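# Return misplaced items to the desk holding their kind

## Task

Find each item sitting on a desk where it does not belong and carry it to the desk where the other items of the same kind are. The item must rest there by itself at the end, not be held by the robot, and the robot must not topple or be left leaning.

## Robot and tools

ROBOT. TidyBot++: one mobile base (0.54 m long, 0.50 m wide, 0.38 m tall) on four driven casters, carrying a single seven-joint arm with a two-finger gripper. The shoulder sits 0.12 m ahead of the base centre, 0.68 m up. Two cameras: base_camera (fixed on the base, looking forward and down) and wrist_camera (on the hand, looking where the hand points). The arm begins folded, hand pointing down, sticking up to 0.08 m out in front, elbow up to 1.15 m high.

FRAMES. Base frame: origin on the floor below the base centre, x forward, y left, z up. hand_pose is reported in it, for the point midway between the finger pads; the hand's own z runs along the fingers and its y is the closing direction. Odometry frame = base frame at the scene's start. base_odometry heading is positive to the left, range -3.142 to 3.142, and it counts wheel turns, so slip looks like travel and drift of a few cm and several degrees builds up. base_tilt is in degrees, forward and right positive.

execute_actions. Arguments: actions (a list with one action, or empty to just get state and pictures) and cameras (list of base_camera, wrist_camera or all; omitted/null means all, [] means none). One action may hold base, joints, speeds. base takes exactly one key, each a relative offset from where the base last measured itself, not a pose: translate_m (metres, forward +, -2 to 2), strafe_m (metres, left +, -2 to 2), rotate_rad (radians, counter-clockwise from above +, -6.3 to 6.3). joints is a set of absolute targets by name, in radians except the gripper: joint_1_rad (any angle; whole arm about vertical, positive is clockwise from above, opposite to rotate_rad), joint_2_rad shoulder -2.249 to 2.249, joint_3_rad any angle, joint_4_rad elbow -2.579 to 2.579, joint_5_rad any angle, joint_6_rad wrist -2.099 to 2.099, joint_7_rad any angle (hand pointing down: positive is counter-clockwise from above; at 1.57 fingers open to robot's left and right), gripper_pos 0 (open, gap about 85 mm) to 1 (closed, squeezing roughly 100 N per finger); gap is about 85 x (1 - gripper_pos) mm. Unbounded joints take the short way; to go farther, step less than half a turn at a time. speeds caps top speed for that action only: translate_m and strafe_m 0.05 to 0.5 m/s, rotate_rad 0.1 to 1.57 rad/s (defaults are the maxima). A base move needing over 8.667 s is refused; any action stops after 15 s. Unknown keys or out-of-range values reject the whole call. Omitted joints or base may keep pushing toward earlier targets.

ARM GEOMETRY. Upper arm 0.42 m, forearm 0.31 m, hand 0.31 m to the hand point. With joint_1_rad 0, joint_3_rad 3.14, joint_5_rad 0 the arm moves in the base's x-z plane; angles from vertical (forward +) are joint_2, joint_2 - joint_4, and joint_2 - joint_4 - joint_6. Forward reach from the shoulder is the sum of length x sin(angle); height above it is the sum of length x cos(angle). A downward hand reaches about 0.94 m high at most, and only close in. Closed fingertips extend about 20 mm beyond the hand point.

wait: seconds (0 to 10); commands nothing, returns state and pictures. zoom_image: camera (base_camera or wrist_camera) and region [x0, y0, x1, y1] in pixels of that camera's latest full image, at most 504 x 504; base_camera is 644x364, wrist_camera 644x476 fisheye. finished_scene: scene (integer 1 or 2) ends that scene for good and reports success; only call it once items rest on the right desk unaided.

RESULT LINES. base_status and joint_status: done; off_target (stopped short, may still push); contact_stop or time_out (target dropped, holds in place); not_followed with a cause line means a self-collision check withheld the arm targets (the gripper still acts, and the held targets may be retried later). For the gripper at 1, done means nothing grasped; off_target means an object stopped it at the shown reading. A base blocked by something may report done while short. on_its_own lists uncommanded motion. motor_effort is a percentage of max, with the bracketed peak of the last action; readings are noisy. Motor temperatures are listed per arm joint; MOTOR HOT from 60 °C, OVER-TEMPERATURE FAULT at 75 °C (arm sinks; keys show limit_stop_at_motor_heat, resend them). ARM HIT means the arm struck itself or the base. A torque sensor at its limit (104.5 N m joints 1-4, 51.3 joints 5-7) freezes the arm and gripper for 10 s and cancels the rest of the call. If a stop is reported, the later calls in that reply are skipped.

ACCURACY. Friction leaves joints a little off even when done; fix by sending last command + (wanted - read). Don't resend a read angle while carrying something, since the arm sags under loads and could sink more. Trust camera images over hand_pose, which can be 1-2 cm wrong.

AVOID. Driving while the arm is snagged above about 0.8 m (tipping); shoving a raised hand sideways; driving the arm into things (torque faults); slamming, dropping or letting objects fall; and long grips while idle, which heat motors. Something may occasionally nudge loose objects. Shorter robot motion time is better.

Each tool is called after "Call:" in YAML: its name, and indented under it one key for each argument.

## Session

Call:
execute_actions:
  actions: []

Scene clock: 0.00 s.
Motor temperatures (°C, as the motors report them): [37 40 35 37 43 40 46]
base_odometry: x=+0.000 y=+0.000 heading=+0.000 (m, m, rad; odometry frame)
base_tilt: forward=-0.1 right=-0.3 (deg)
base_status: not commanded
joint_positions: joint_1_rad=-0.042 joint_2_rad=-0.328 joint_3_rad=+3.171 joint_4_rad=-2.524 joint_5_rad=-0.036 joint_6_rad=-0.824 joint_7_rad=+1.568 gripper_pos=+0.000
joint_status: not commanded
motor_effort: joint_1_rad=+1 joint_2_rad=-1 joint_3_rad=+0 joint_4_rad=+16 joint_5_rad=+0 joint_6_rad=+1 joint_7_rad=+0 (%)
hand_pose: x=+0.2764 y=+0.0127 z=+0.5875 quat_wxyz=(-0.019, +0.998, -0.006, +0.060) (m; base frame)
pictures: base_camera, wrist_camera
Images, in order (width x height): base_camera 644x364, wrist_camera 644x476.

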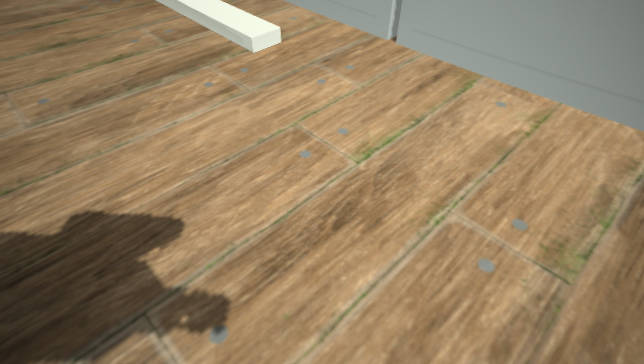

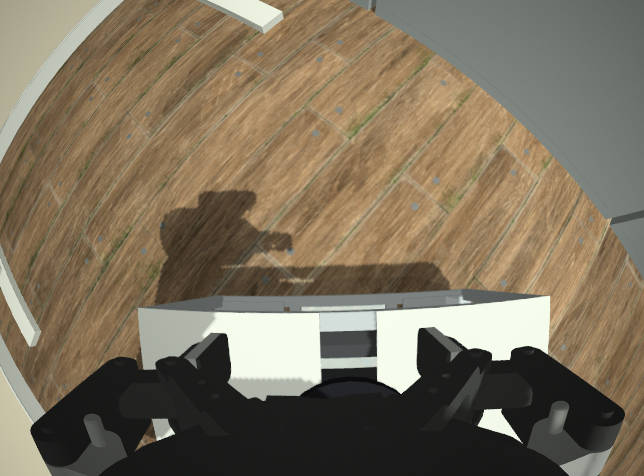

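Call:
execute_actions:
  actions:
    - {"joints":{"joint_2_rad":-0.4,"joint_4_rad":-1.0,"joint_6_rad":-1.35,"joint_1_rad":-0.8}}
  cameras: ["wrist_camera"]

Call:
execute_actions:
  actions:
    - {"joints":{"joint_1_rad":-2.6}}
  cameras: ["wrist_camera"]

Call:
execute_actions:
  actions:
    - {"joints":{"joint_1_rad":-4.4}}
  cameras: ["wrist_camera"]

Scene clock: 5.57 s.
Motor temperatures (°C, as the motors report them): [37 40 35 37 43 40 46]
base_odometry: x=+0.000 y=+0.000 heading=+0.000 (m, m, rad; odometry frame)
base_tilt: forward=-0.1 right=-0.3 (deg)
base_status: not commanded
joint_positions: joint_1_rad=-0.774 joint_2_rad=-0.390 joint_3_rad=+3.171 joint_4_rad=-1.014 joint_5_rad=-0.036 joint_6_rad=-1.324 joint_7_rad=+1.568 gripper_pos=+0.000
joint_status: all done
motor_effort: joint_1_rad=+0(2) joint_2_rad=+0(7) joint_3_rad=-1(0) joint_4_rad=+16(22) joint_5_rad=+0(0) joint_6_rad=+7(8) joint_7_rad=+0(0) (%)
hand_pose: x=+0.3445 y=+0.2176 z=+1.2116 quat_wxyz=(-0.226, +0.769, +0.304, +0.515) (m; base frame)
pictures: wrist_camera
camera_calibration (this result's frames):
wrist_camera: T_world_to_cam=[[0.679421, -0.733536, -0.017628, -0.0629209], [-0.284867, -0.241559, -0.927632, 1.32775], [0.676193, 0.635274, -0.37308, 0.212045], [0, 0, 0, 1]] pos_world=[0.277597, 0.139867, 1.30966]
Images, in order (width x height): wrist_camera 644x476.

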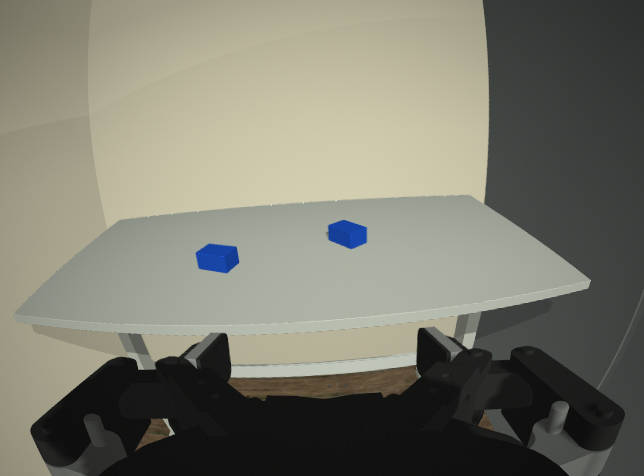

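Scene clock: 8.53 s.
Motor temperatures (°C, as the motors report them): [37 40 35 37 43 40 46]
base_odometry: x=+0.000 y=+0.000 heading=+0.000 (m, m, rad; odometry frame)
base_tilt: forward=-0.1 right=-0.2 (deg)
base_status: not commanded
joint_positions: joint_1_rad=-2.576 joint_2_rad=-0.390 joint_3_rad=+3.171 joint_4_rad=-1.014 joint_5_rad=-0.036 joint_6_rad=-1.324 joint_7_rad=+1.568 gripper_pos=+0.000
joint_status: all done
motor_effort: joint_1_rad=+1(1) joint_2_rad=+1(0) joint_3_rad=-1(0) joint_4_rad=+16(16) joint_5_rad=+0(0) joint_6_rad=+7(7) joint_7_rad=+0(0) (%)
hand_pose: x=-0.1444 y=+0.1698 z=+1.2116 quat_wxyz=(-0.544, +0.240, +0.792, +0.143) (m; base frame)
pictures: wrist_camera
camera_calibration (this result's frames):
wrist_camera: T_world_to_cam=[[0.558859, 0.829075, -0.0176281, -0.0485739], [0.300269, -0.222127, -0.92763, 1.25811], [-0.772991, 0.513121, -0.373083, 0.384502], [0, 0, 0, 1]] pos_world=[-0.0534095, 0.122437, 1.30966]
Images, in order (width x height): wrist_camera 644x476.

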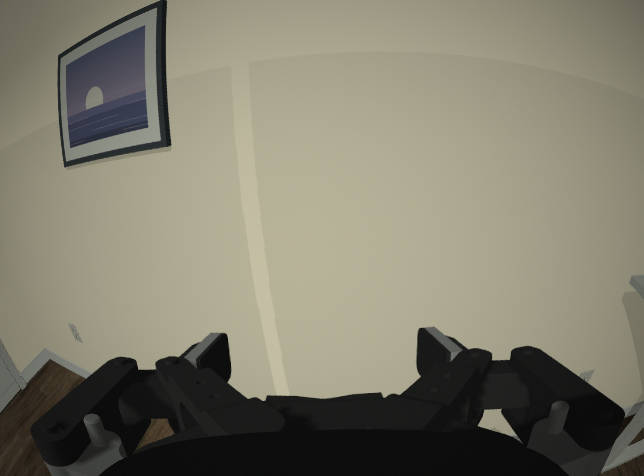

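Scene clock: 11.50 s.
Motor temperatures (°C, as the motors report them): [37 40 35 37 43 40 46]
base_odometry: x=+0.000 y=+0.000 heading=+0.000 (m, m, rad; odometry frame)
base_tilt: forward=-0.1 right=-0.3 (deg)
base_status: not commanded
joint_positions: joint_1_rad=-4.376 joint_2_rad=-0.390 joint_3_rad=+3.171 joint_4_rad=-1.014 joint_5_rad=-0.036 joint_6_rad=-1.324 joint_7_rad=+1.568 gripper_pos=+0.000
joint_status: all done
motor_effort: joint_1_rad=+1(1) joint_2_rad=+1(0) joint_3_rad=-1(1) joint_4_rad=+16(16) joint_5_rad=+0(0) joint_6_rad=+7(7) joint_7_rad=+0(0) (%)
hand_pose: x=+0.0135 y=-0.2951 z=+1.2116 quat_wxyz=(-0.450, -0.471, +0.680, -0.337) (m; base frame)
pictures: wrist_camera
camera_calibration (this result's frames):
wrist_camera: T_world_to_cam=[[-0.934367, 0.355876, -0.0176277, 0.129119], [0.148098, 0.342889, -0.927628, 1.27622], [-0.324077, -0.869356, -0.373089, 0.331088], [0, 0, 0, 1]] pos_world=[0.0389373, -0.195718, 1.30966]
Images, in order (width x height): wrist_camera 644x476.

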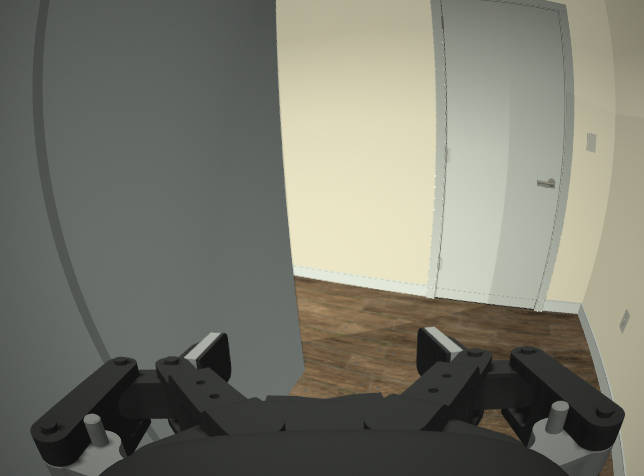

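Call:
execute_actions:
  actions:
    - {"base":{"rotate_rad":-2.356},"joints":{"joint_1_rad":-6.9}}

Call:
execute_actions:
  actions:
    - {"base":{"translate_m":1.6},"joints":{"joint_1_rad":-7.9}}

Scene clock: 18.67 s.
Motor temperatures (°C, as the motors report them): [37 40 35 37 43 40 46]
base_odometry: x=+0.000 y=+0.000 heading=-2.355 (m, m, rad; odometry frame)
base_tilt: forward=-0.1 right=-0.3 (deg)
base_status: done
joint_positions: joint_1_rad=-6.876 joint_2_rad=-0.392 joint_3_rad=+3.171 joint_4_rad=-1.014 joint_5_rad=-0.036 joint_6_rad=-1.325 joint_7_rad=+1.568 gripper_pos=+0.000
joint_status: all done
motor_effort: joint_1_rad=+1(1) joint_2_rad=+1(2) joint_3_rad=-1(0) joint_4_rad=+16(17) joint_5_rad=+0(1) joint_6_rad=+8(7) joint_7_rad=+0(0) (%)
hand_pose: x=+0.3790 y=+0.1726 z=+1.2120 quat_wxyz=(+0.178, -0.793, -0.233, -0.534) (m; base frame)
pictures: base_camera, wrist_camera
camera_calibration (this result's frames):
wrist_camera: T_world_to_cam=[[0.535685, -0.844233, -0.0176594, -0.0458148], [-0.322867, -0.185453, -0.928097, 1.33237], [0.780255, 0.50287, -0.371919, 0.19949], [0, 0, 0, 1]] pos_world=[0.299066, 0.108095, 1.30995]
Images, in order (width x height): base_camera 644x364, wrist_camera 644x476.

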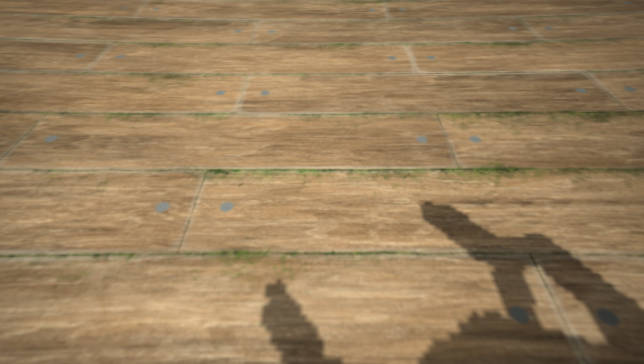

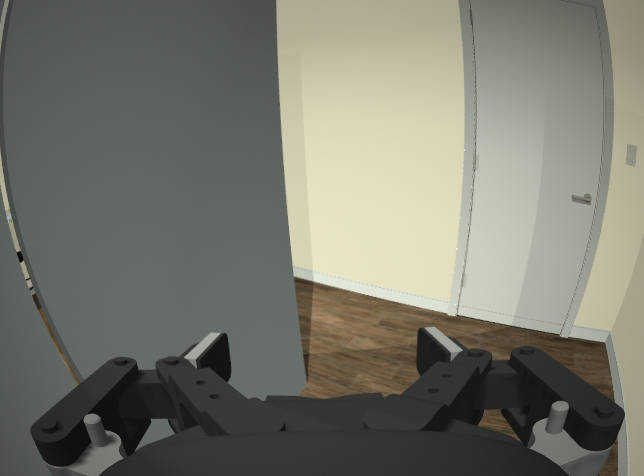

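Scene clock: 23.23 s.
Motor temperatures (°C, as the motors report them): [37 40 35 38 43 40 46]
base_odometry: x=-1.132 y=-1.131 heading=-2.356 (m, m, rad; odometry frame)
base_tilt: forward=-0.1 right=-0.3 (deg)
base_status: done
joint_positions: joint_1_rad=-7.876 joint_2_rad=-0.399 joint_3_rad=+3.171 joint_4_rad=-1.014 joint_5_rad=-0.036 joint_6_rad=-1.326 joint_7_rad=+1.568 gripper_pos=+0.000
joint_status: all done
motor_effort: joint_1_rad=+3(2) joint_2_rad=+1(4) joint_3_rad=+0(1) joint_4_rad=+16(17) joint_5_rad=+0(1) joint_6_rad=+8(8) joint_7_rad=+0(0) (%)
hand_pose: x=+0.1143 y=+0.3085 z=+1.2139 quat_wxyz=(+0.414, -0.583, -0.583, -0.385) (m; base frame)
pictures: base_camera, wrist_camera
camera_calibration (this result's frames):
wrist_camera: T_world_to_cam=[[0.999829, -0.00498232, -0.017836, -0.10094], [-0.0184212, -0.36631, -0.93031, 1.29762], [-0.00189839, 0.930479, -0.366339, 0.289035], [0, 0, 0, 1]] pos_world=[0.125375, 0.205889, 1.31128]
Images, in order (width x height): base_camera 644x364, wrist_camera 644x476.

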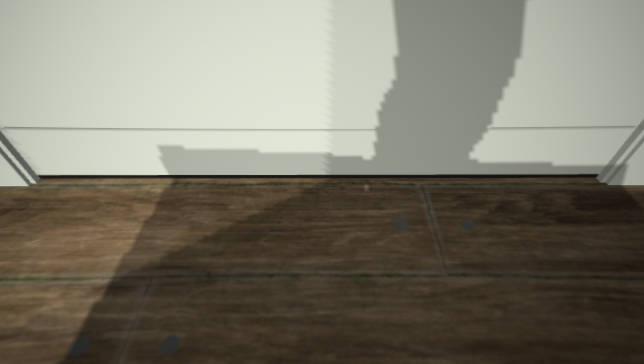

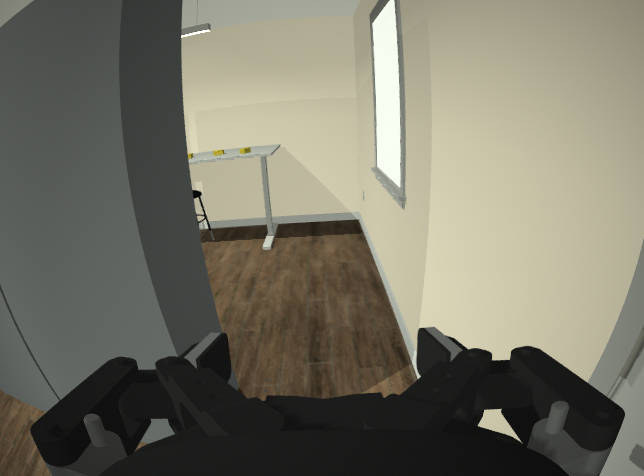

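Call:
execute_actions:
  actions:
    - {"base":{"rotate_rad":1.63},"joints":{"joint_1_rad":-6.28}}

Scene clock: 28.50 s.
Motor temperatures (°C, as the motors report them): [37 40 35 38 43 40 46]
base_odometry: x=-1.132 y=-1.131 heading=-0.727 (m, m, rad; odometry frame)
base_tilt: forward=-0.1 right=-0.2 (deg)
base_status: done
joint_positions: joint_1_rad=-6.304 joint_2_rad=-0.398 joint_3_rad=+3.171 joint_4_rad=-1.014 joint_5_rad=-0.036 joint_6_rad=-1.326 joint_7_rad=+1.568 gripper_pos=+0.000
joint_status: all done
motor_effort: joint_1_rad=+2(1) joint_2_rad=+1(3) joint_3_rad=+0(0) joint_4_rad=+16(17) joint_5_rad=+0(1) joint_6_rad=+8(8) joint_7_rad=+0(0) (%)
hand_pose: x=+0.4277 y=+0.0043 z=+1.2138 quat_wxyz=(+0.021, -0.825, +0.000, -0.565) (m; base frame)
pictures: base_camera, wrist_camera
camera_calibration (this result's frames):
wrist_camera: T_world_to_cam=[[-0.00625583, -0.999822, -0.0178246, 0.0187746], [-0.366643, 0.0188769, -0.93017, 1.33895], [0.930341, 0.000716265, -0.366696, 0.178394], [0, 0, 0, 1]] pos_world=[0.325067, -0.00663183, 1.3112]
Images, in order (width x height): base_camera 644x364, wrist_camera 644x476.

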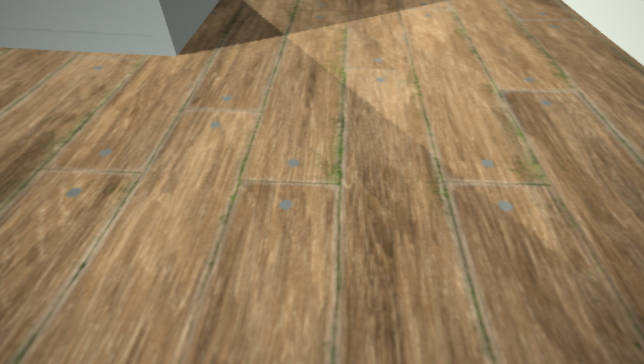

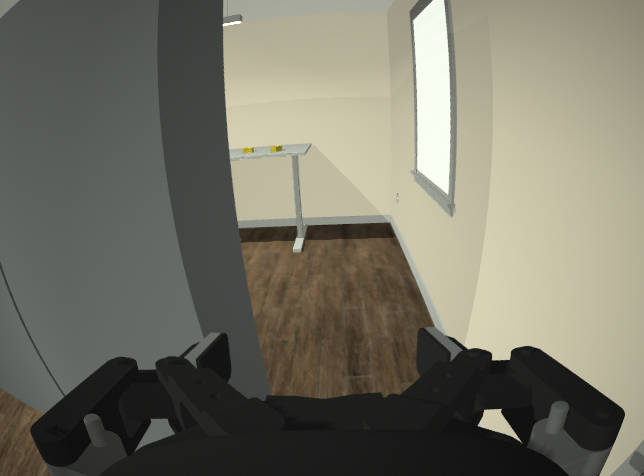

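Call:
execute_actions:
  actions:
    - {"base":{"strafe_m":-0.1}}
  cameras: []

Call:
execute_actions:
  actions:
    - {"base":{"translate_m":2.0},"joints":{"joint_1_rad":-7.0}}

Scene clock: 31.33 s.
Motor temperatures (°C, as the motors report them): [37 40 35 38 43 40 46]
base_odometry: x=-1.198 y=-1.206 heading=-0.726 (m, m, rad; odometry frame)
base_tilt: forward=-0.1 right=-0.2 (deg)
base_status: done
joint_positions: joint_1_rad=-6.304 joint_2_rad=-0.398 joint_3_rad=+3.172 joint_4_rad=-1.014 joint_5_rad=-0.036 joint_6_rad=-1.326 joint_7_rad=+1.568 gripper_pos=+0.000
joint_status: not commanded
motor_effort: joint_1_rad=+1(2) joint_2_rad=+1(4) joint_3_rad=-1(1) joint_4_rad=+16(17) joint_5_rad=+0(1) joint_6_rad=+8(7) joint_7_rad=+0(0) (%)
hand_pose: x=+0.4277 y=+0.0037 z=+1.2138 quat_wxyz=(+0.020, -0.825, +0.001, -0.565) (m; base frame)
pictures: none
No camera images: the call's "cameras" was empty. Leave "cameras" out to get every camera's image.

Scene clock: 36.70 s.
Motor temperatures (°C, as the motors report them): [37 40 35 38 43 40 46]
base_odometry: x=+0.297 y=-2.534 heading=-0.726 (m, m, rad; odometry frame)
base_tilt: forward=-0.1 right=-0.3 (deg)
base_status: done
joint_positions: joint_1_rad=-6.976 joint_2_rad=-0.399 joint_3_rad=+3.172 joint_4_rad=-1.013 joint_5_rad=-0.036 joint_6_rad=-1.327 joint_7_rad=+1.568 gripper_pos=+0.000
joint_status: all done
motor_effort: joint_1_rad=+1(2) joint_2_rad=+0(6) joint_3_rad=-1(0) joint_4_rad=+16(17) joint_5_rad=+0(1) joint_6_rad=+7(8) joint_7_rad=+0(0) (%)
hand_pose: x=+0.3576 y=+0.1947 z=+1.2144 quat_wxyz=(+0.206, -0.779, -0.271, -0.527) (m; base frame)
pictures: base_camera, wrist_camera
camera_calibration (this result's frames):
wrist_camera: T_world_to_cam=[[0.61673, -0.786963, -0.0182744, -0.0550653], [-0.29826, -0.212131, -0.930613, 1.33123], [0.728481, 0.579388, -0.365547, 0.201769], [0, 0, 0, 1]] pos_world=[0.284028, 0.122159, 1.31161]
Images, in order (width x height): base_camera 644x364, wrist_camera 644x476.

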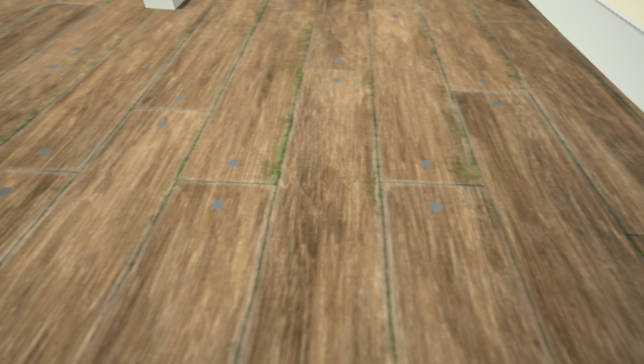

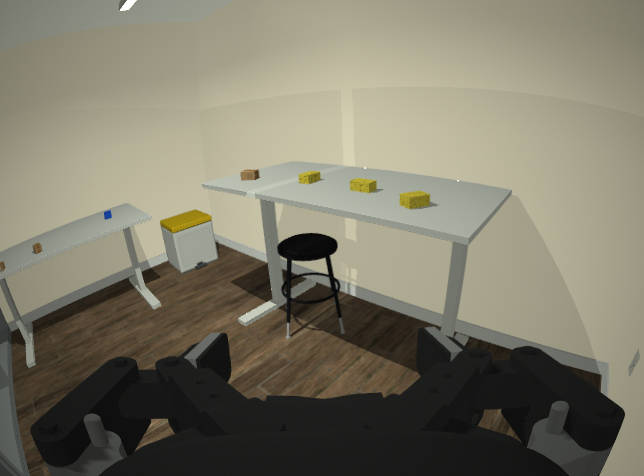

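Call:
execute_actions:
  actions:
    - {"base":{"strafe_m":1.7},"joints":{"joint_1_rad":-6.26,"joint_6_rad":-1.6}}

Call:
execute_actions:
  actions:
    - {"base":{"translate_m":0.4}}

Scene clock: 43.50 s.
Motor temperatures (°C, as the motors report them): [37 40 35 38 43 40 46]
base_odometry: x=+1.426 y=-1.263 heading=-0.726 (m, m, rad; odometry frame)
base_tilt: forward=-0.1 right=-0.2 (deg)
base_status: done
joint_positions: joint_1_rad=-6.284 joint_2_rad=-0.401 joint_3_rad=+3.172 joint_4_rad=-1.012 joint_5_rad=-0.036 joint_6_rad=-1.575 joint_7_rad=+1.568 gripper_pos=+0.000
joint_status: all done
motor_effort: joint_1_rad=+0(0) joint_2_rad=+2(4) joint_3_rad=-1(1) joint_4_rad=+15(16) joint_5_rad=+0(1) joint_6_rad=+7(7) joint_7_rad=+0(0) (%)
hand_pose: x=+0.3897 y=-0.0003 z=+1.1470 quat_wxyz=(+0.016, -0.888, +0.007, -0.460) (m; base frame)
pictures: base_camera, wrist_camera
camera_calibration (this result's frames):
wrist_camera: T_world_to_cam=[[-0.0228315, -0.999674, -0.0114457, 0.0118803], [-0.581255, 0.0225883, -0.813408, 1.21267], [0.813401, -0.0119184, -0.581581, 0.481321], [0, 0, 0, 1]] pos_world=[0.313635, -0.00977914, 1.26646]
Images, in order (width x height): base_camera 644x364, wrist_camera 644x476.

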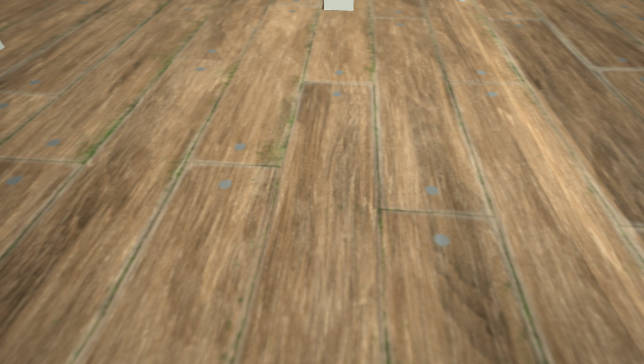

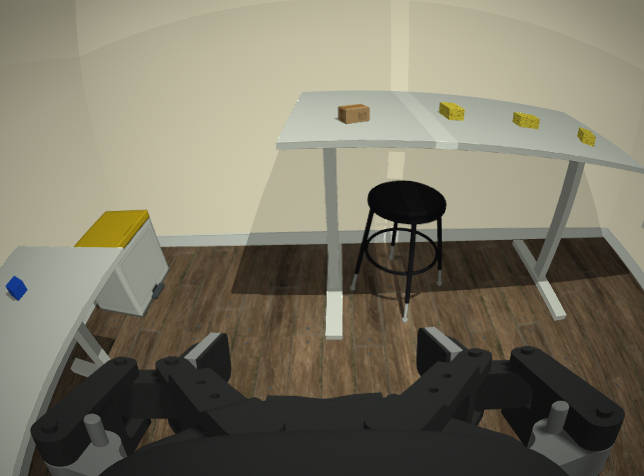

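Scene clock: 45.67 s.
Motor temperatures (°C, as the motors report them): [37 40 35 38 43 40 46]
base_odometry: x=+1.726 y=-1.529 heading=-0.725 (m, m, rad; odometry frame)
base_tilt: forward=-0.1 right=-0.3 (deg)
base_status: done
joint_positions: joint_1_rad=-6.284 joint_2_rad=-0.393 joint_3_rad=+3.172 joint_4_rad=-1.012 joint_5_rad=-0.036 joint_6_rad=-1.577 joint_7_rad=+1.568 gripper_pos=+0.000
joint_status: not commanded
motor_effort: joint_1_rad=+2(1) joint_2_rad=+2(7) joint_3_rad=-1(0) joint_4_rad=+15(17) joint_5_rad=+0(0) joint_6_rad=+6(7) joint_7_rad=+0(0) (%)
hand_pose: x=+0.3931 y=-0.0003 z=+1.1447 quat_wxyz=(+0.016, -0.890, +0.008, -0.456) (m; base frame)
pictures: base_camera, wrist_camera
camera_calibration (this result's frames):
wrist_camera: T_world_to_cam=[[-0.0230135, -0.999672, -0.0112195, 0.0117251], [-0.588392, 0.0226166, -0.808259, 1.20973], [0.808248, -0.0119994, -0.58872, 0.487384], [0, 0, 0, 1]] pos_world=[0.318135, -0.00979035, 1.26484]
Images, in order (width x height): base_camera 644x364, wrist_camera 644x476.

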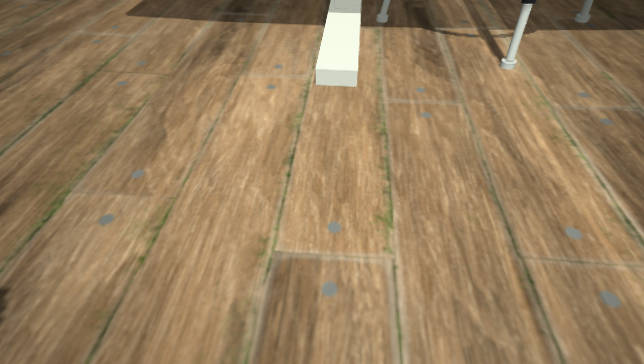

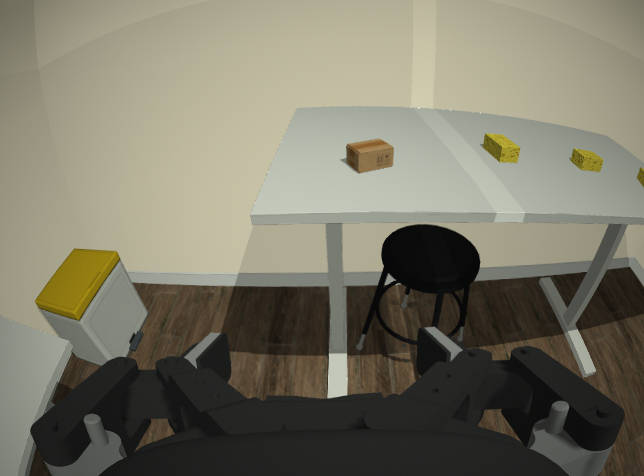

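Call:
execute_actions:
  actions:
    - {"base":{"strafe_m":0.38},"joints":{"joint_1_rad":-5.7}}
  cameras: []

Call:
execute_actions:
  actions:
    - {"base":{"translate_m":0.45}}

Scene clock: 52.73 s.
Motor temperatures (°C, as the motors report them): [37 40 35 38 43 40 46]
base_odometry: x=+1.978 y=-1.244 heading=-0.726 (m, m, rad; odometry frame)
base_tilt: forward=-0.1 right=-0.3 (deg)
base_status: done
joint_positions: joint_1_rad=-5.724 joint_2_rad=-0.396 joint_3_rad=+3.172 joint_4_rad=-1.012 joint_5_rad=-0.036 joint_6_rad=-1.577 joint_7_rad=+1.568 gripper_pos=+0.000
joint_status: all done
motor_effort: joint_1_rad=+1(1) joint_2_rad=+2(3) joint_3_rad=-1(3) joint_4_rad=+15(16) joint_5_rad=+0(1) joint_6_rad=+7(7) joint_7_rad=+0(0) (%)
hand_pose: x=+0.3499 y=-0.1450 z=+1.1456 quat_wxyz=(-0.111, -0.853, +0.253, -0.443) (m; base frame)
pictures: none
No camera images: the call's "cameras" was empty. Leave "cameras" out to get every camera's image.

Scene clock: 55.00 s.
Motor temperatures (°C, as the motors report them): [37 40 35 38 43 40 46]
base_odometry: x=+2.315 y=-1.543 heading=-0.726 (m, m, rad; odometry frame)
base_tilt: forward=-0.1 right=-0.3 (deg)
base_status: done
joint_positions: joint_1_rad=-5.724 joint_2_rad=-0.393 joint_3_rad=+3.172 joint_4_rad=-1.012 joint_5_rad=-0.036 joint_6_rad=-1.577 joint_7_rad=+1.568 gripper_pos=+0.000
joint_status: not commanded
motor_effort: joint_1_rad=+1(2) joint_2_rad=+2(5) joint_3_rad=-1(3) joint_4_rad=+15(16) joint_5_rad=+0(1) joint_6_rad=+7(7) joint_7_rad=+0(1) (%)
hand_pose: x=+0.3510 y=-0.1457 z=+1.1449 quat_wxyz=(-0.111, -0.853, +0.253, -0.442) (m; base frame)
pictures: base_camera, wrist_camera
camera_calibration (this result's frames):
wrist_camera: T_world_to_cam=[[-0.550554, -0.834725, -0.0111289, 0.0744362], [-0.486299, 0.331524, -0.808458, 1.19773], [0.67853, -0.439688, -0.588448, 0.502674], [0, 0, 0, 1]] pos_world=[0.282355, -0.113921, 1.26494]
Images, in order (width x height): base_camera 644x364, wrist_camera 644x476.

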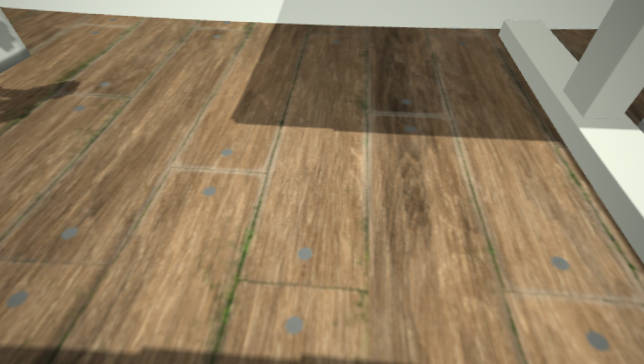

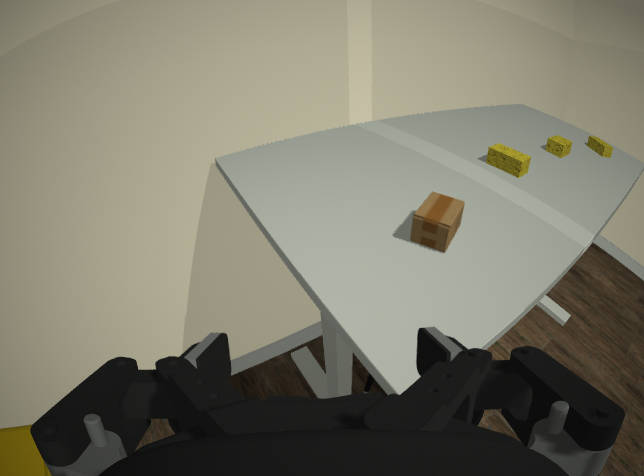

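Call:
execute_actions:
  actions:
    - {"base":{"translate_m":0.2},"joints":{"joint_1_rad":-5.22,"joint_2_rad":-0.1,"joint_4_rad":-1.1,"joint_6_rad":-1.4}}
  cameras: ["wrist_camera"]

Scene clock: 58.07 s.
Motor temperatures (°C, as the motors report them): [37 40 35 38 43 40 46]
base_odometry: x=+2.465 y=-1.676 heading=-0.725 (m, m, rad; odometry frame)
base_tilt: forward=-0.1 right=-0.2 (deg)
base_status: done
joint_positions: joint_1_rad=-5.244 joint_2_rad=-0.095 joint_3_rad=+3.171 joint_4_rad=-1.089 joint_5_rad=-0.036 joint_6_rad=-1.424 joint_7_rad=+1.568 gripper_pos=+0.000
joint_status: all done
motor_effort: joint_1_rad=+2(1) joint_2_rad=-13(18) joint_3_rad=-1(2) joint_4_rad=+19(20) joint_5_rad=+0(1) joint_6_rad=+5(6) joint_7_rad=+0(0) (%)
hand_pose: x=+0.3359 y=-0.3715 z=+1.0389 quat_wxyz=(-0.164, -0.806, +0.474, -0.314) (m; base frame)
pictures: wrist_camera
camera_calibration (this result's frames):
wrist_camera: T_world_to_cam=[[-0.876716, -0.480962, -0.0066427, 0.112868], [-0.358157, 0.661956, -0.658435, 1.10347], [0.32108, -0.574882, -0.752608, 0.591678], [0, 0, 0, 1]] pos_world=[0.304193, -0.336019, 1.17261]
Images, in order (width x height): wrist_camera 644x476.

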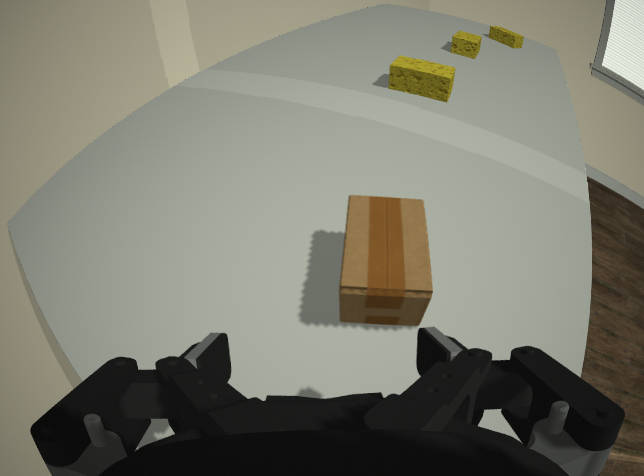

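Call:
execute_actions:
  actions:
    - {"joints":{"joint_1_rad":-5.14}}
  cameras: []

Call:
execute_actions:
  actions:
    - {"joints":{"joint_2_rad":0.07,"joint_4_rad":-1.1,"joint_6_rad":-1.2}}
  cameras: ["wrist_camera"]

Scene clock: 61.53 s.
Motor temperatures (°C, as the motors report them): [37 40 35 38 43 40 46]
base_odometry: x=+2.465 y=-1.676 heading=-0.725 (m, m, rad; odometry frame)
base_tilt: forward=-0.1 right=-0.2 (deg)
base_status: not commanded
joint_positions: joint_1_rad=-5.160 joint_2_rad=-0.095 joint_3_rad=+3.171 joint_4_rad=-1.089 joint_5_rad=-0.036 joint_6_rad=-1.424 joint_7_rad=+1.568 gripper_pos=+0.000
joint_status: all done
motor_effort: joint_1_rad=+1(0) joint_2_rad=-13(13) joint_3_rad=-1(2) joint_4_rad=+19(19) joint_5_rad=+0(1) joint_6_rad=+5(6) joint_7_rad=+0(0) (%)
hand_pose: x=+0.3041 y=-0.3883 z=+1.0389 quat_wxyz=(-0.177, -0.785, +0.508, -0.307) (m; base frame)
pictures: none
No camera images: the call's "cameras" was empty. Leave "cameras" out to get every camera's image.

Scene clock: 62.93 s.
Motor temperatures (°C, as the motors report them): [37 40 35 38 43 40 46]
base_odometry: x=+2.465 y=-1.676 heading=-0.725 (m, m, rad; odometry frame)
base_tilt: forward=-0.1 right=-0.2 (deg)
base_status: not commanded
joint_positions: joint_1_rad=-5.160 joint_2_rad=+0.076 joint_3_rad=+3.171 joint_4_rad=-1.091 joint_5_rad=-0.036 joint_6_rad=-1.221 joint_7_rad=+1.568 gripper_pos=+0.000
joint_status: all done
motor_effort: joint_1_rad=+2(1) joint_2_rad=-21(24) joint_3_rad=-1(1) joint_4_rad=+21(23) joint_5_rad=+0(0) joint_6_rad=+5(6) joint_7_rad=+0(0) (%)
hand_pose: x=+0.3475 y=-0.4832 z=+0.9979 quat_wxyz=(-0.186, -0.779, +0.507, -0.318) (m; base frame)
pictures: wrist_camera
camera_calibration (this result's frames):
wrist_camera: T_world_to_cam=[[-0.916408, -0.400212, -0.00515893, 0.120345], [-0.289984, 0.672782, -0.680642, 1.1582], [0.275872, -0.62225, -0.732598, 0.465731], [0, 0, 0, 1]] pos_world=[0.317664, -0.441253, 1.13014]
Images, in order (width x height): wrist_camera 644x476.

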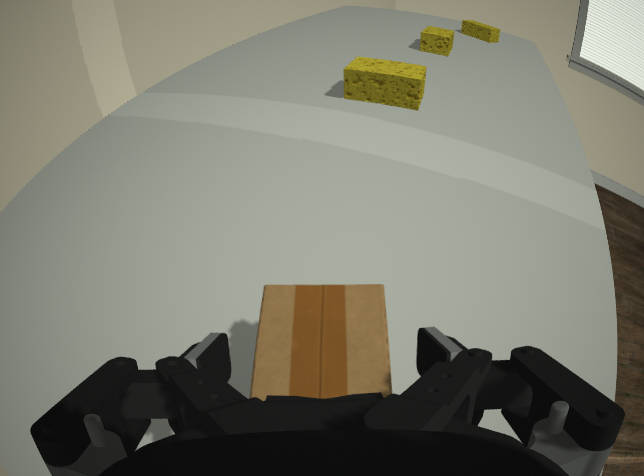

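Lower 2 cm via the elbow.

Call:
execute_actions:
  actions:
    - {"joints":{"joint_2_rad":0.09,"joint_4_rad":-1.135}}
  cameras: []

Call:
execute_actions:
  actions:
    - {"joints":{"gripper_pos":1}}
  cameras: ["wrist_camera"]

Call:
execute_actions:
  actions:
    - {"joints":{"joint_2_rad":-0.2}}
  cameras: []

Call:
execute_actions:
  actions:
    - {"base":{"translate_m":-0.7},"joints":{"joint_1_rad":-7.85}}
  cameras: ["wrist_camera"]

Scene clock: 66.17 s.
Motor temperatures (°C, as the motors report them): [37 40 35 38 43 40 46]
base_odometry: x=+2.465 y=-1.676 heading=-0.725 (m, m, rad; odometry frame)
base_tilt: forward=+0.0 right=-0.2 (deg)
base_status: not commanded
joint_positions: joint_1_rad=-5.160 joint_2_rad=+0.082 joint_3_rad=+3.171 joint_4_rad=-1.121 joint_5_rad=-0.036 joint_6_rad=-1.221 joint_7_rad=+1.568 gripper_pos=+0.000
joint_status: all done
motor_effort: joint_1_rad=+2(1) joint_2_rad=-22(22) joint_3_rad=-1(1) joint_4_rad=+21(22) joint_5_rad=+0(0) joint_6_rad=+5(6) joint_7_rad=+0(0) (%)
hand_pose: x=+0.3469 y=-0.4817 z=+0.9800 quat_wxyz=(-0.177, -0.785, +0.511, -0.304) (m; base frame)
pictures: none
No camera images: the call's "cameras" was empty. Leave "cameras" out to get every camera's image.

Scene clock: 67.27 s.
Motor temperatures (°C, as the motors report them): [37 40 35 38 43 40 46]
base_odometry: x=+2.465 y=-1.676 heading=-0.725 (m, m, rad; odometry frame)
base_tilt: forward=-0.1 right=-0.2 (deg)
base_status: not commanded
joint_positions: joint_1_rad=-5.160 joint_2_rad=+0.081 joint_3_rad=+3.171 joint_4_rad=-1.121 joint_5_rad=-0.036 joint_6_rad=-1.219 joint_7_rad=+1.568 gripper_pos=+0.347
joint_status: gripper_pos off_target (ended at +0.347, target +1.000)
motor_effort: joint_1_rad=+2(1) joint_2_rad=-20(24) joint_3_rad=-1(1) joint_4_rad=+20(22) joint_5_rad=+0(0) joint_6_rad=+5(6) joint_7_rad=+0(0) (%)
hand_pose: x=+0.3469 y=-0.4819 z=+0.9809 quat_wxyz=(-0.178, -0.784, +0.510, -0.305) (m; base frame)
pictures: wrist_camera
camera_calibration (this result's frames):
wrist_camera: T_world_to_cam=[[-0.916533, -0.399929, -0.00484625, 0.12012], [-0.298683, 0.692462, -0.656722, 1.13468], [0.265998, -0.600461, -0.754117, 0.489251], [0, 0, 0, 1]] pos_world=[0.318864, -0.443908, 1.1147]
Images, in order (width x height): wrist_camera 644x476.

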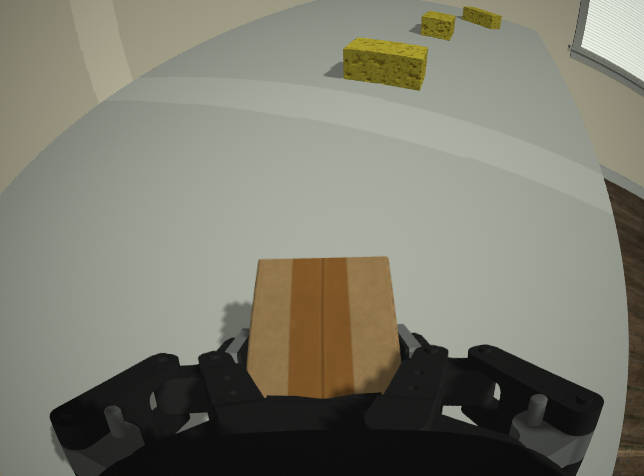

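Scene clock: 68.93 s.
Motor temperatures (°C, as the motors report them): [37 40 35 38 43 40 46]
base_odometry: x=+2.465 y=-1.676 heading=-0.725 (m, m, rad; odometry frame)
base_tilt: forward=+0.0 right=-0.3 (deg)
base_status: not commanded
joint_positions: joint_1_rad=-5.160 joint_2_rad=-0.202 joint_3_rad=+3.171 joint_4_rad=-1.132 joint_5_rad=-0.036 joint_6_rad=-1.219 joint_7_rad=+1.568 gripper_pos=+0.347
joint_status: all done
motor_effort: joint_1_rad=+1(2) joint_2_rad=-10(26) joint_3_rad=-1(1) joint_4_rad=+21(24) joint_5_rad=+0(0) joint_6_rad=+8(8) joint_7_rad=+0(0) (%)
hand_pose: x=+0.3018 y=-0.3878 z=+1.1121 quat_wxyz=(-0.242, -0.737, +0.479, -0.411) (m; base frame)
pictures: none
No camera images: the call's "cameras" was empty. Leave "cameras" out to get every camera's image.

Scene clock: 72.57 s.
Motor temperatures (°C, as the motors report them): [37 40 35 38 43 40 46]
base_odometry: x=+1.941 y=-1.211 heading=-0.726 (m, m, rad; odometry frame)
base_tilt: forward=-0.1 right=-0.3 (deg)
base_status: done
joint_positions: joint_1_rad=-7.827 joint_2_rad=-0.195 joint_3_rad=+3.172 joint_4_rad=-1.133 joint_5_rad=-0.036 joint_6_rad=-1.217 joint_7_rad=+1.568 gripper_pos=+0.347
joint_status: all done
motor_effort: joint_1_rad=+1(0) joint_2_rad=-11(15) joint_3_rad=-1(4) joint_4_rad=+21(22) joint_5_rad=+0(2) joint_6_rad=+7(8) joint_7_rad=+0(0) (%)
hand_pose: x=+0.1343 y=+0.4315 z=+1.1090 quat_wxyz=(+0.340, -0.640, -0.605, -0.330) (m; base frame)
pictures: wrist_camera
camera_calibration (this result's frames):
wrist_camera: T_world_to_cam=[[0.997984, -0.0617479, -0.0147003, -0.101008], [-0.0465234, -0.554041, -0.831189, 1.22025], [0.0431796, 0.830196, -0.555796, 0.383506], [0, 0, 0, 1]] pos_world=[0.141015, 0.351445, 1.22592]
Images, in order (width x height): wrist_camera 644x476.

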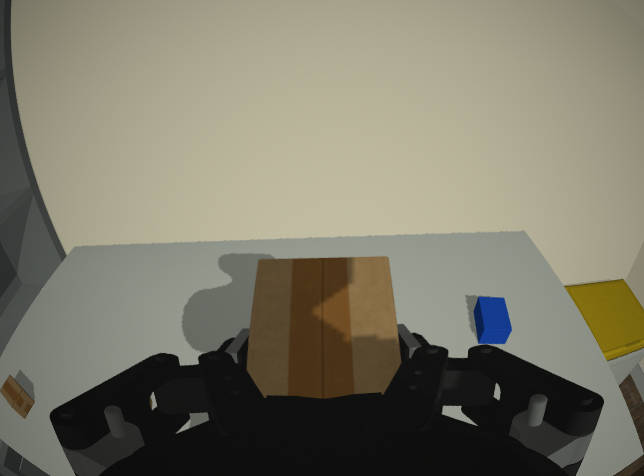

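Call:
execute_actions:
  actions:
    - {"joints":{"joint_2_rad":0.41,"joint_4_rad":-1.27,"joint_6_rad":-0.73}}
  cameras: ["wrist_camera"]

Scene clock: 76.23 s.
Motor temperatures (°C, as the motors report them): [37 40 35 38 43 40 46]
base_odometry: x=+1.941 y=-1.211 heading=-0.726 (m, m, rad; odometry frame)
base_tilt: forward=-0.1 right=-0.3 (deg)
base_status: not commanded
joint_positions: joint_1_rad=-7.827 joint_2_rad=+0.421 joint_3_rad=+3.172 joint_4_rad=-1.266 joint_5_rad=-0.036 joint_6_rad=-0.758 joint_7_rad=+1.568 gripper_pos=+0.347
joint_status: all done
motor_effort: joint_1_rad=+2(1) joint_2_rad=-36(40) joint_3_rad=-1(1) joint_4_rad=+23(26) joint_5_rad=+0(0) joint_6_rad=+6(8) joint_7_rad=+0(0) (%)
hand_pose: x=+0.1462 y=+0.6838 z=+0.7904 quat_wxyz=(+0.242, -0.688, -0.641, -0.240) (m; base frame)
pictures: wrist_camera
camera_calibration (this result's frames):
wrist_camera: T_world_to_cam=[[0.996931, -0.0781992, 0.00367618, -0.105094], [-0.0578954, -0.768066, -0.637748, 1.09085], [0.0526949, 0.635578, -0.770236, 0.297675], [0, 0, 0, 1]] pos_world=[0.152241, 0.640432, 0.925355]
Images, in order (width x height): wrist_camera 644x476.

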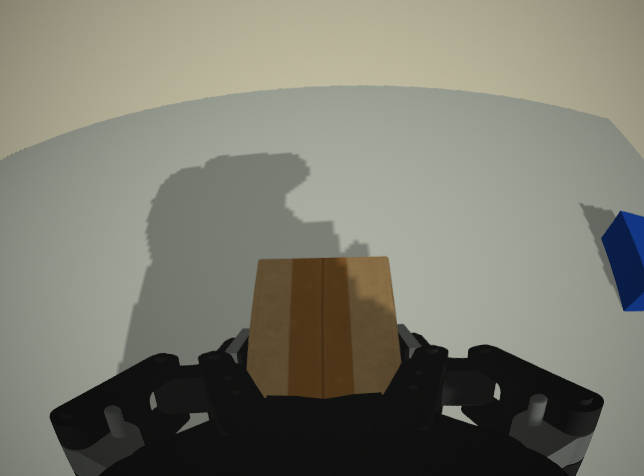

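Call:
execute_actions:
  actions:
    - {"joints":{"joint_2_rad":0.49,"joint_6_rad":-0.64}}
  cameras: ["wrist_camera"]

Scene clock: 79.37 s.
Motor temperatures (°C, as the motors report them): [37 40 35 38 43 40 46]
base_odometry: x=+1.941 y=-1.211 heading=-0.726 (m, m, rad; odometry frame)
base_tilt: forward=-0.1 right=-0.3 (deg)
base_status: not commanded
joint_positions: joint_1_rad=-7.827 joint_2_rad=+0.497 joint_3_rad=+3.172 joint_4_rad=-1.266 joint_5_rad=-0.036 joint_6_rad=-0.665 joint_7_rad=+1.568 gripper_pos=+0.347
joint_status: all done
motor_effort: joint_1_rad=+0(1) joint_2_rad=-39(41) joint_3_rad=-1(1) joint_4_rad=+23(24) joint_5_rad=+0(0) joint_6_rad=+6(6) joint_7_rad=+0(0) (%)
hand_pose: x=+0.1481 y=+0.7125 z=+0.7562 quat_wxyz=(+0.247, -0.686, -0.639, -0.247) (m; base frame)
pictures: wrist_camera
camera_calibration (this result's frames):
wrist_camera: T_world_to_cam=[[0.996753, -0.0803131, 0.00584484, -0.104737], [-0.0571922, -0.75716, -0.650721, 1.09313], [0.0566869, 0.648274, -0.759294, 0.235075], [0, 0, 0, 1]] pos_world=[0.15359, 0.666871, 0.890428]
Images, in order (width x height): wrist_camera 644x476.

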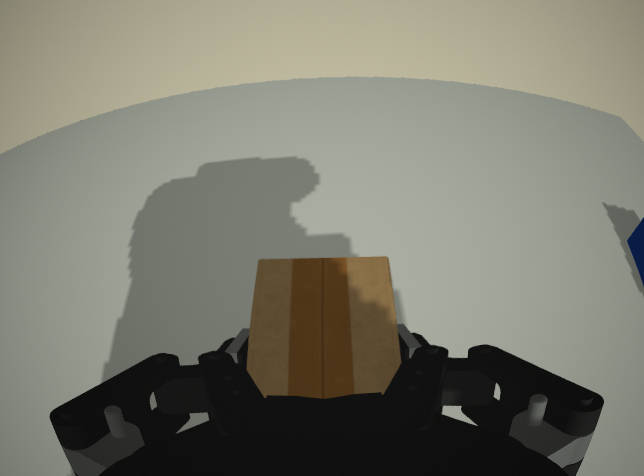

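Call:
execute_actions:
  actions:
    - {"joints":{"joint_2_rad":0.545,"joint_6_rad":-0.59}}
  cameras: ["wrist_camera"]

Scene clock: 80.90 s.
Motor temperatures (°C, as the motors report them): [37 40 35 38 43 40 46]
base_odometry: x=+1.941 y=-1.211 heading=-0.726 (m, m, rad; odometry frame)
base_tilt: forward=-0.1 right=-0.3 (deg)
base_status: not commanded
joint_positions: joint_1_rad=-7.827 joint_2_rad=+0.521 joint_3_rad=+3.172 joint_4_rad=-1.266 joint_5_rad=-0.036 joint_6_rad=-0.610 joint_7_rad=+1.568 gripper_pos=+0.347
joint_status: all done
motor_effort: joint_1_rad=+0(1) joint_2_rad=-35(38) joint_3_rad=-1(1) joint_4_rad=+21(23) joint_5_rad=+0(1) joint_6_rad=+5(5) joint_7_rad=+0(1) (%)
hand_pose: x=+0.1492 y=+0.7273 z=+0.7504 quat_wxyz=(+0.256, -0.682, -0.635, -0.258) (m; base frame)
pictures: wrist_camera
camera_calibration (this result's frames):
wrist_camera: T_world_to_cam=[[0.996646, -0.0816044, 0.00604652, -0.103774], [-0.0561841, -0.73616, -0.674471, 1.10308], [0.059491, 0.67187, -0.738276, 0.187642], [0, 0, 0, 1]] pos_world=[0.154239, 0.677507, 0.883157]
Images, in order (width x height): wrist_camera 644x476.

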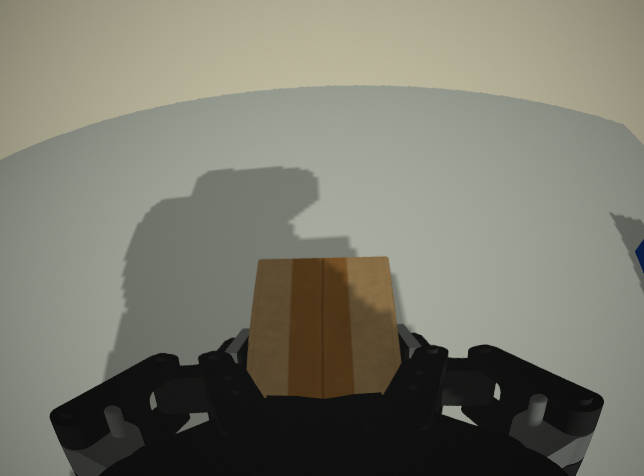

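Call:
execute_actions:
  actions:
    - {"joints":{"gripper_pos":0,"joint_2_rad":0.52}}
  cameras: []

Call:
execute_actions:
  actions:
    - {"joints":{"joint_2_rad":0.3,"joint_6_rad":-0.87}}
  cameras: []

Call:
execute_actions:
  actions:
    - {"base":{"translate_m":0.3}}
  cameras: ["wrist_camera"]

Scene clock: 83.63 s.
Motor temperatures (°C, as the motors report them): [37 40 35 38 43 40 46]
base_odometry: x=+1.941 y=-1.211 heading=-0.726 (m, m, rad; odometry frame)
base_tilt: forward=-0.1 right=-0.3 (deg)
base_status: not commanded
joint_positions: joint_1_rad=-7.827 joint_2_rad=+0.521 joint_3_rad=+3.172 joint_4_rad=-1.266 joint_5_rad=-0.036 joint_6_rad=-0.610 joint_7_rad=+1.568 gripper_pos=+0.000
joint_status: all done
motor_effort: joint_1_rad=+1(1) joint_2_rad=-38(39) joint_3_rad=-1(1) joint_4_rad=+22(23) joint_5_rad=+0(0) joint_6_rad=+6(6) joint_7_rad=+0(0) (%)
hand_pose: x=+0.1492 y=+0.7272 z=+0.7506 quat_wxyz=(+0.256, -0.682, -0.635, -0.258) (m; base frame)
pictures: none
No camera images: the call's "cameras" was empty. Leave "cameras" out to get every camera's image.

Scene clock: 85.13 s.
Motor temperatures (°C, as the motors report them): [37 40 35 38 43 40 46]
base_odometry: x=+1.941 y=-1.211 heading=-0.726 (m, m, rad; odometry frame)
base_tilt: forward=-0.1 right=-0.3 (deg)
base_status: not commanded
joint_positions: joint_1_rad=-7.827 joint_2_rad=+0.294 joint_3_rad=+3.172 joint_4_rad=-1.266 joint_5_rad=-0.036 joint_6_rad=-0.847 joint_7_rad=+1.568 gripper_pos=+0.000
joint_status: all done
motor_effort: joint_1_rad=+1(2) joint_2_rad=-30(41) joint_3_rad=-1(1) joint_4_rad=+22(23) joint_5_rad=+0(0) joint_6_rad=+5(5) joint_7_rad=+0(0) (%)
hand_pose: x=+0.1441 y=+0.6450 z=+0.8570 quat_wxyz=(+0.256, -0.682, -0.637, -0.252) (m; base frame)
pictures: none
No camera images: the call's "cameras" was empty. Leave "cameras" out to get every camera's image.

Scene clock: 87.13 s.
Motor temperatures (°C, as the motors report them): [37 40 35 38 43 40 46]
base_odometry: x=+2.166 y=-1.410 heading=-0.725 (m, m, rad; odometry frame)
base_tilt: forward=-0.1 right=-0.3 (deg)
base_status: done
joint_positions: joint_1_rad=-7.842 joint_2_rad=+0.295 joint_3_rad=+3.174 joint_4_rad=-1.267 joint_5_rad=-0.036 joint_6_rad=-0.851 joint_7_rad=+1.568 gripper_pos=+0.000
joint_status: not commanded
motor_effort: joint_1_rad=+2(4) joint_2_rad=-30(34) joint_3_rad=-1(4) joint_4_rad=+22(24) joint_5_rad=+0(1) joint_6_rad=+5(6) joint_7_rad=+0(0) (%)
hand_pose: x=+0.1354 y=+0.6442 z=+0.8548 quat_wxyz=(+0.256, -0.679, -0.642, -0.248) (m; base frame)
pictures: wrist_camera
camera_calibration (this result's frames):
wrist_camera: T_world_to_cam=[[0.998035, -0.0626611, -0.000388946, -0.104286], [-0.0472193, -0.747975, -0.662045, 1.10729], [0.0411936, 0.660763, -0.749464, 0.340641], [0, 0, 0, 1]] pos_world=[0.142334, 0.596611, 0.988337]
Images, in order (width x height): wrist_camera 644x476.

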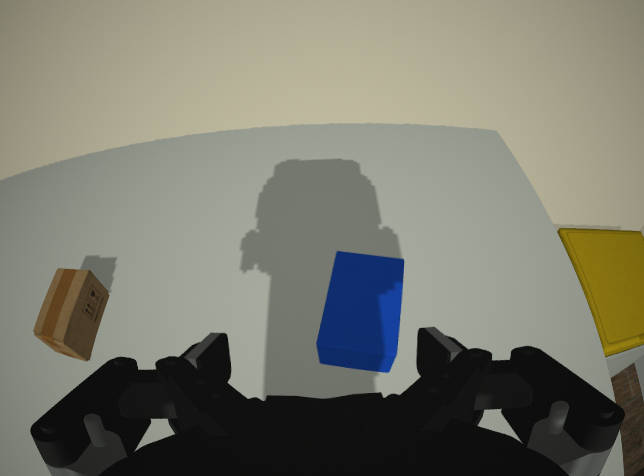

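Call:
execute_actions:
  actions:
    - {"base":{"translate_m":-0.08},"joints":{"joint_1_rad":-7.67,"joint_2_rad":0.4,"joint_4_rad":-1.22,"joint_6_rad":-0.76}}
  cameras: ["wrist_camera"]

Scene clock: 90.30 s.
Motor temperatures (°C, as the motors report them): [37 40 35 38 43 40 46]
base_odometry: x=+2.106 y=-1.357 heading=-0.725 (m, m, rad; odometry frame)
base_tilt: forward=-0.1 right=-0.3 (deg)
base_status: done
joint_positions: joint_1_rad=-7.691 joint_2_rad=+0.395 joint_3_rad=+3.174 joint_4_rad=-1.239 joint_5_rad=-0.036 joint_6_rad=-0.784 joint_7_rad=+1.568 gripper_pos=+0.000
joint_status: all done
motor_effort: joint_1_rad=+1(3) joint_2_rad=-34(36) joint_3_rad=-1(3) joint_4_rad=+22(24) joint_5_rad=+0(1) joint_6_rad=+5(6) joint_7_rad=+0(0) (%)
hand_pose: x=+0.2385 y=+0.6716 z=+0.8167 quat_wxyz=(+0.233, -0.726, -0.590, -0.266) (m; base frame)
pictures: wrist_camera
camera_calibration (this result's frames):
wrist_camera: T_world_to_cam=[[0.97713, -0.212626, 0.00279262, -0.102451], [-0.158269, -0.735977, -0.658247, 1.12277], [0.142016, 0.642751, -0.752797, 0.280432], [0, 0, 0, 1]] pos_world=[0.237981, 0.624298, 0.950452]
Images, in order (width x height): wrist_camera 644x476.

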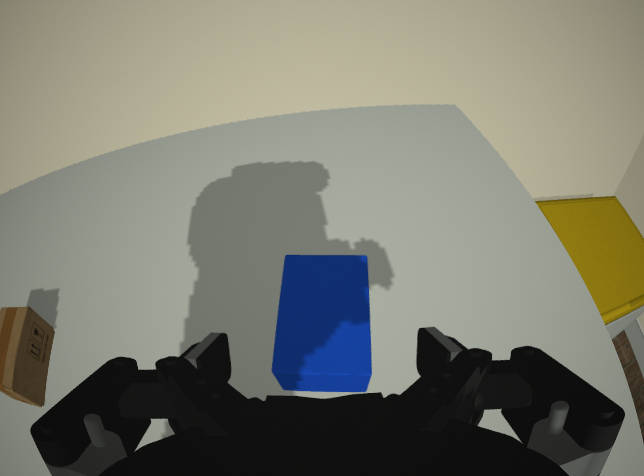

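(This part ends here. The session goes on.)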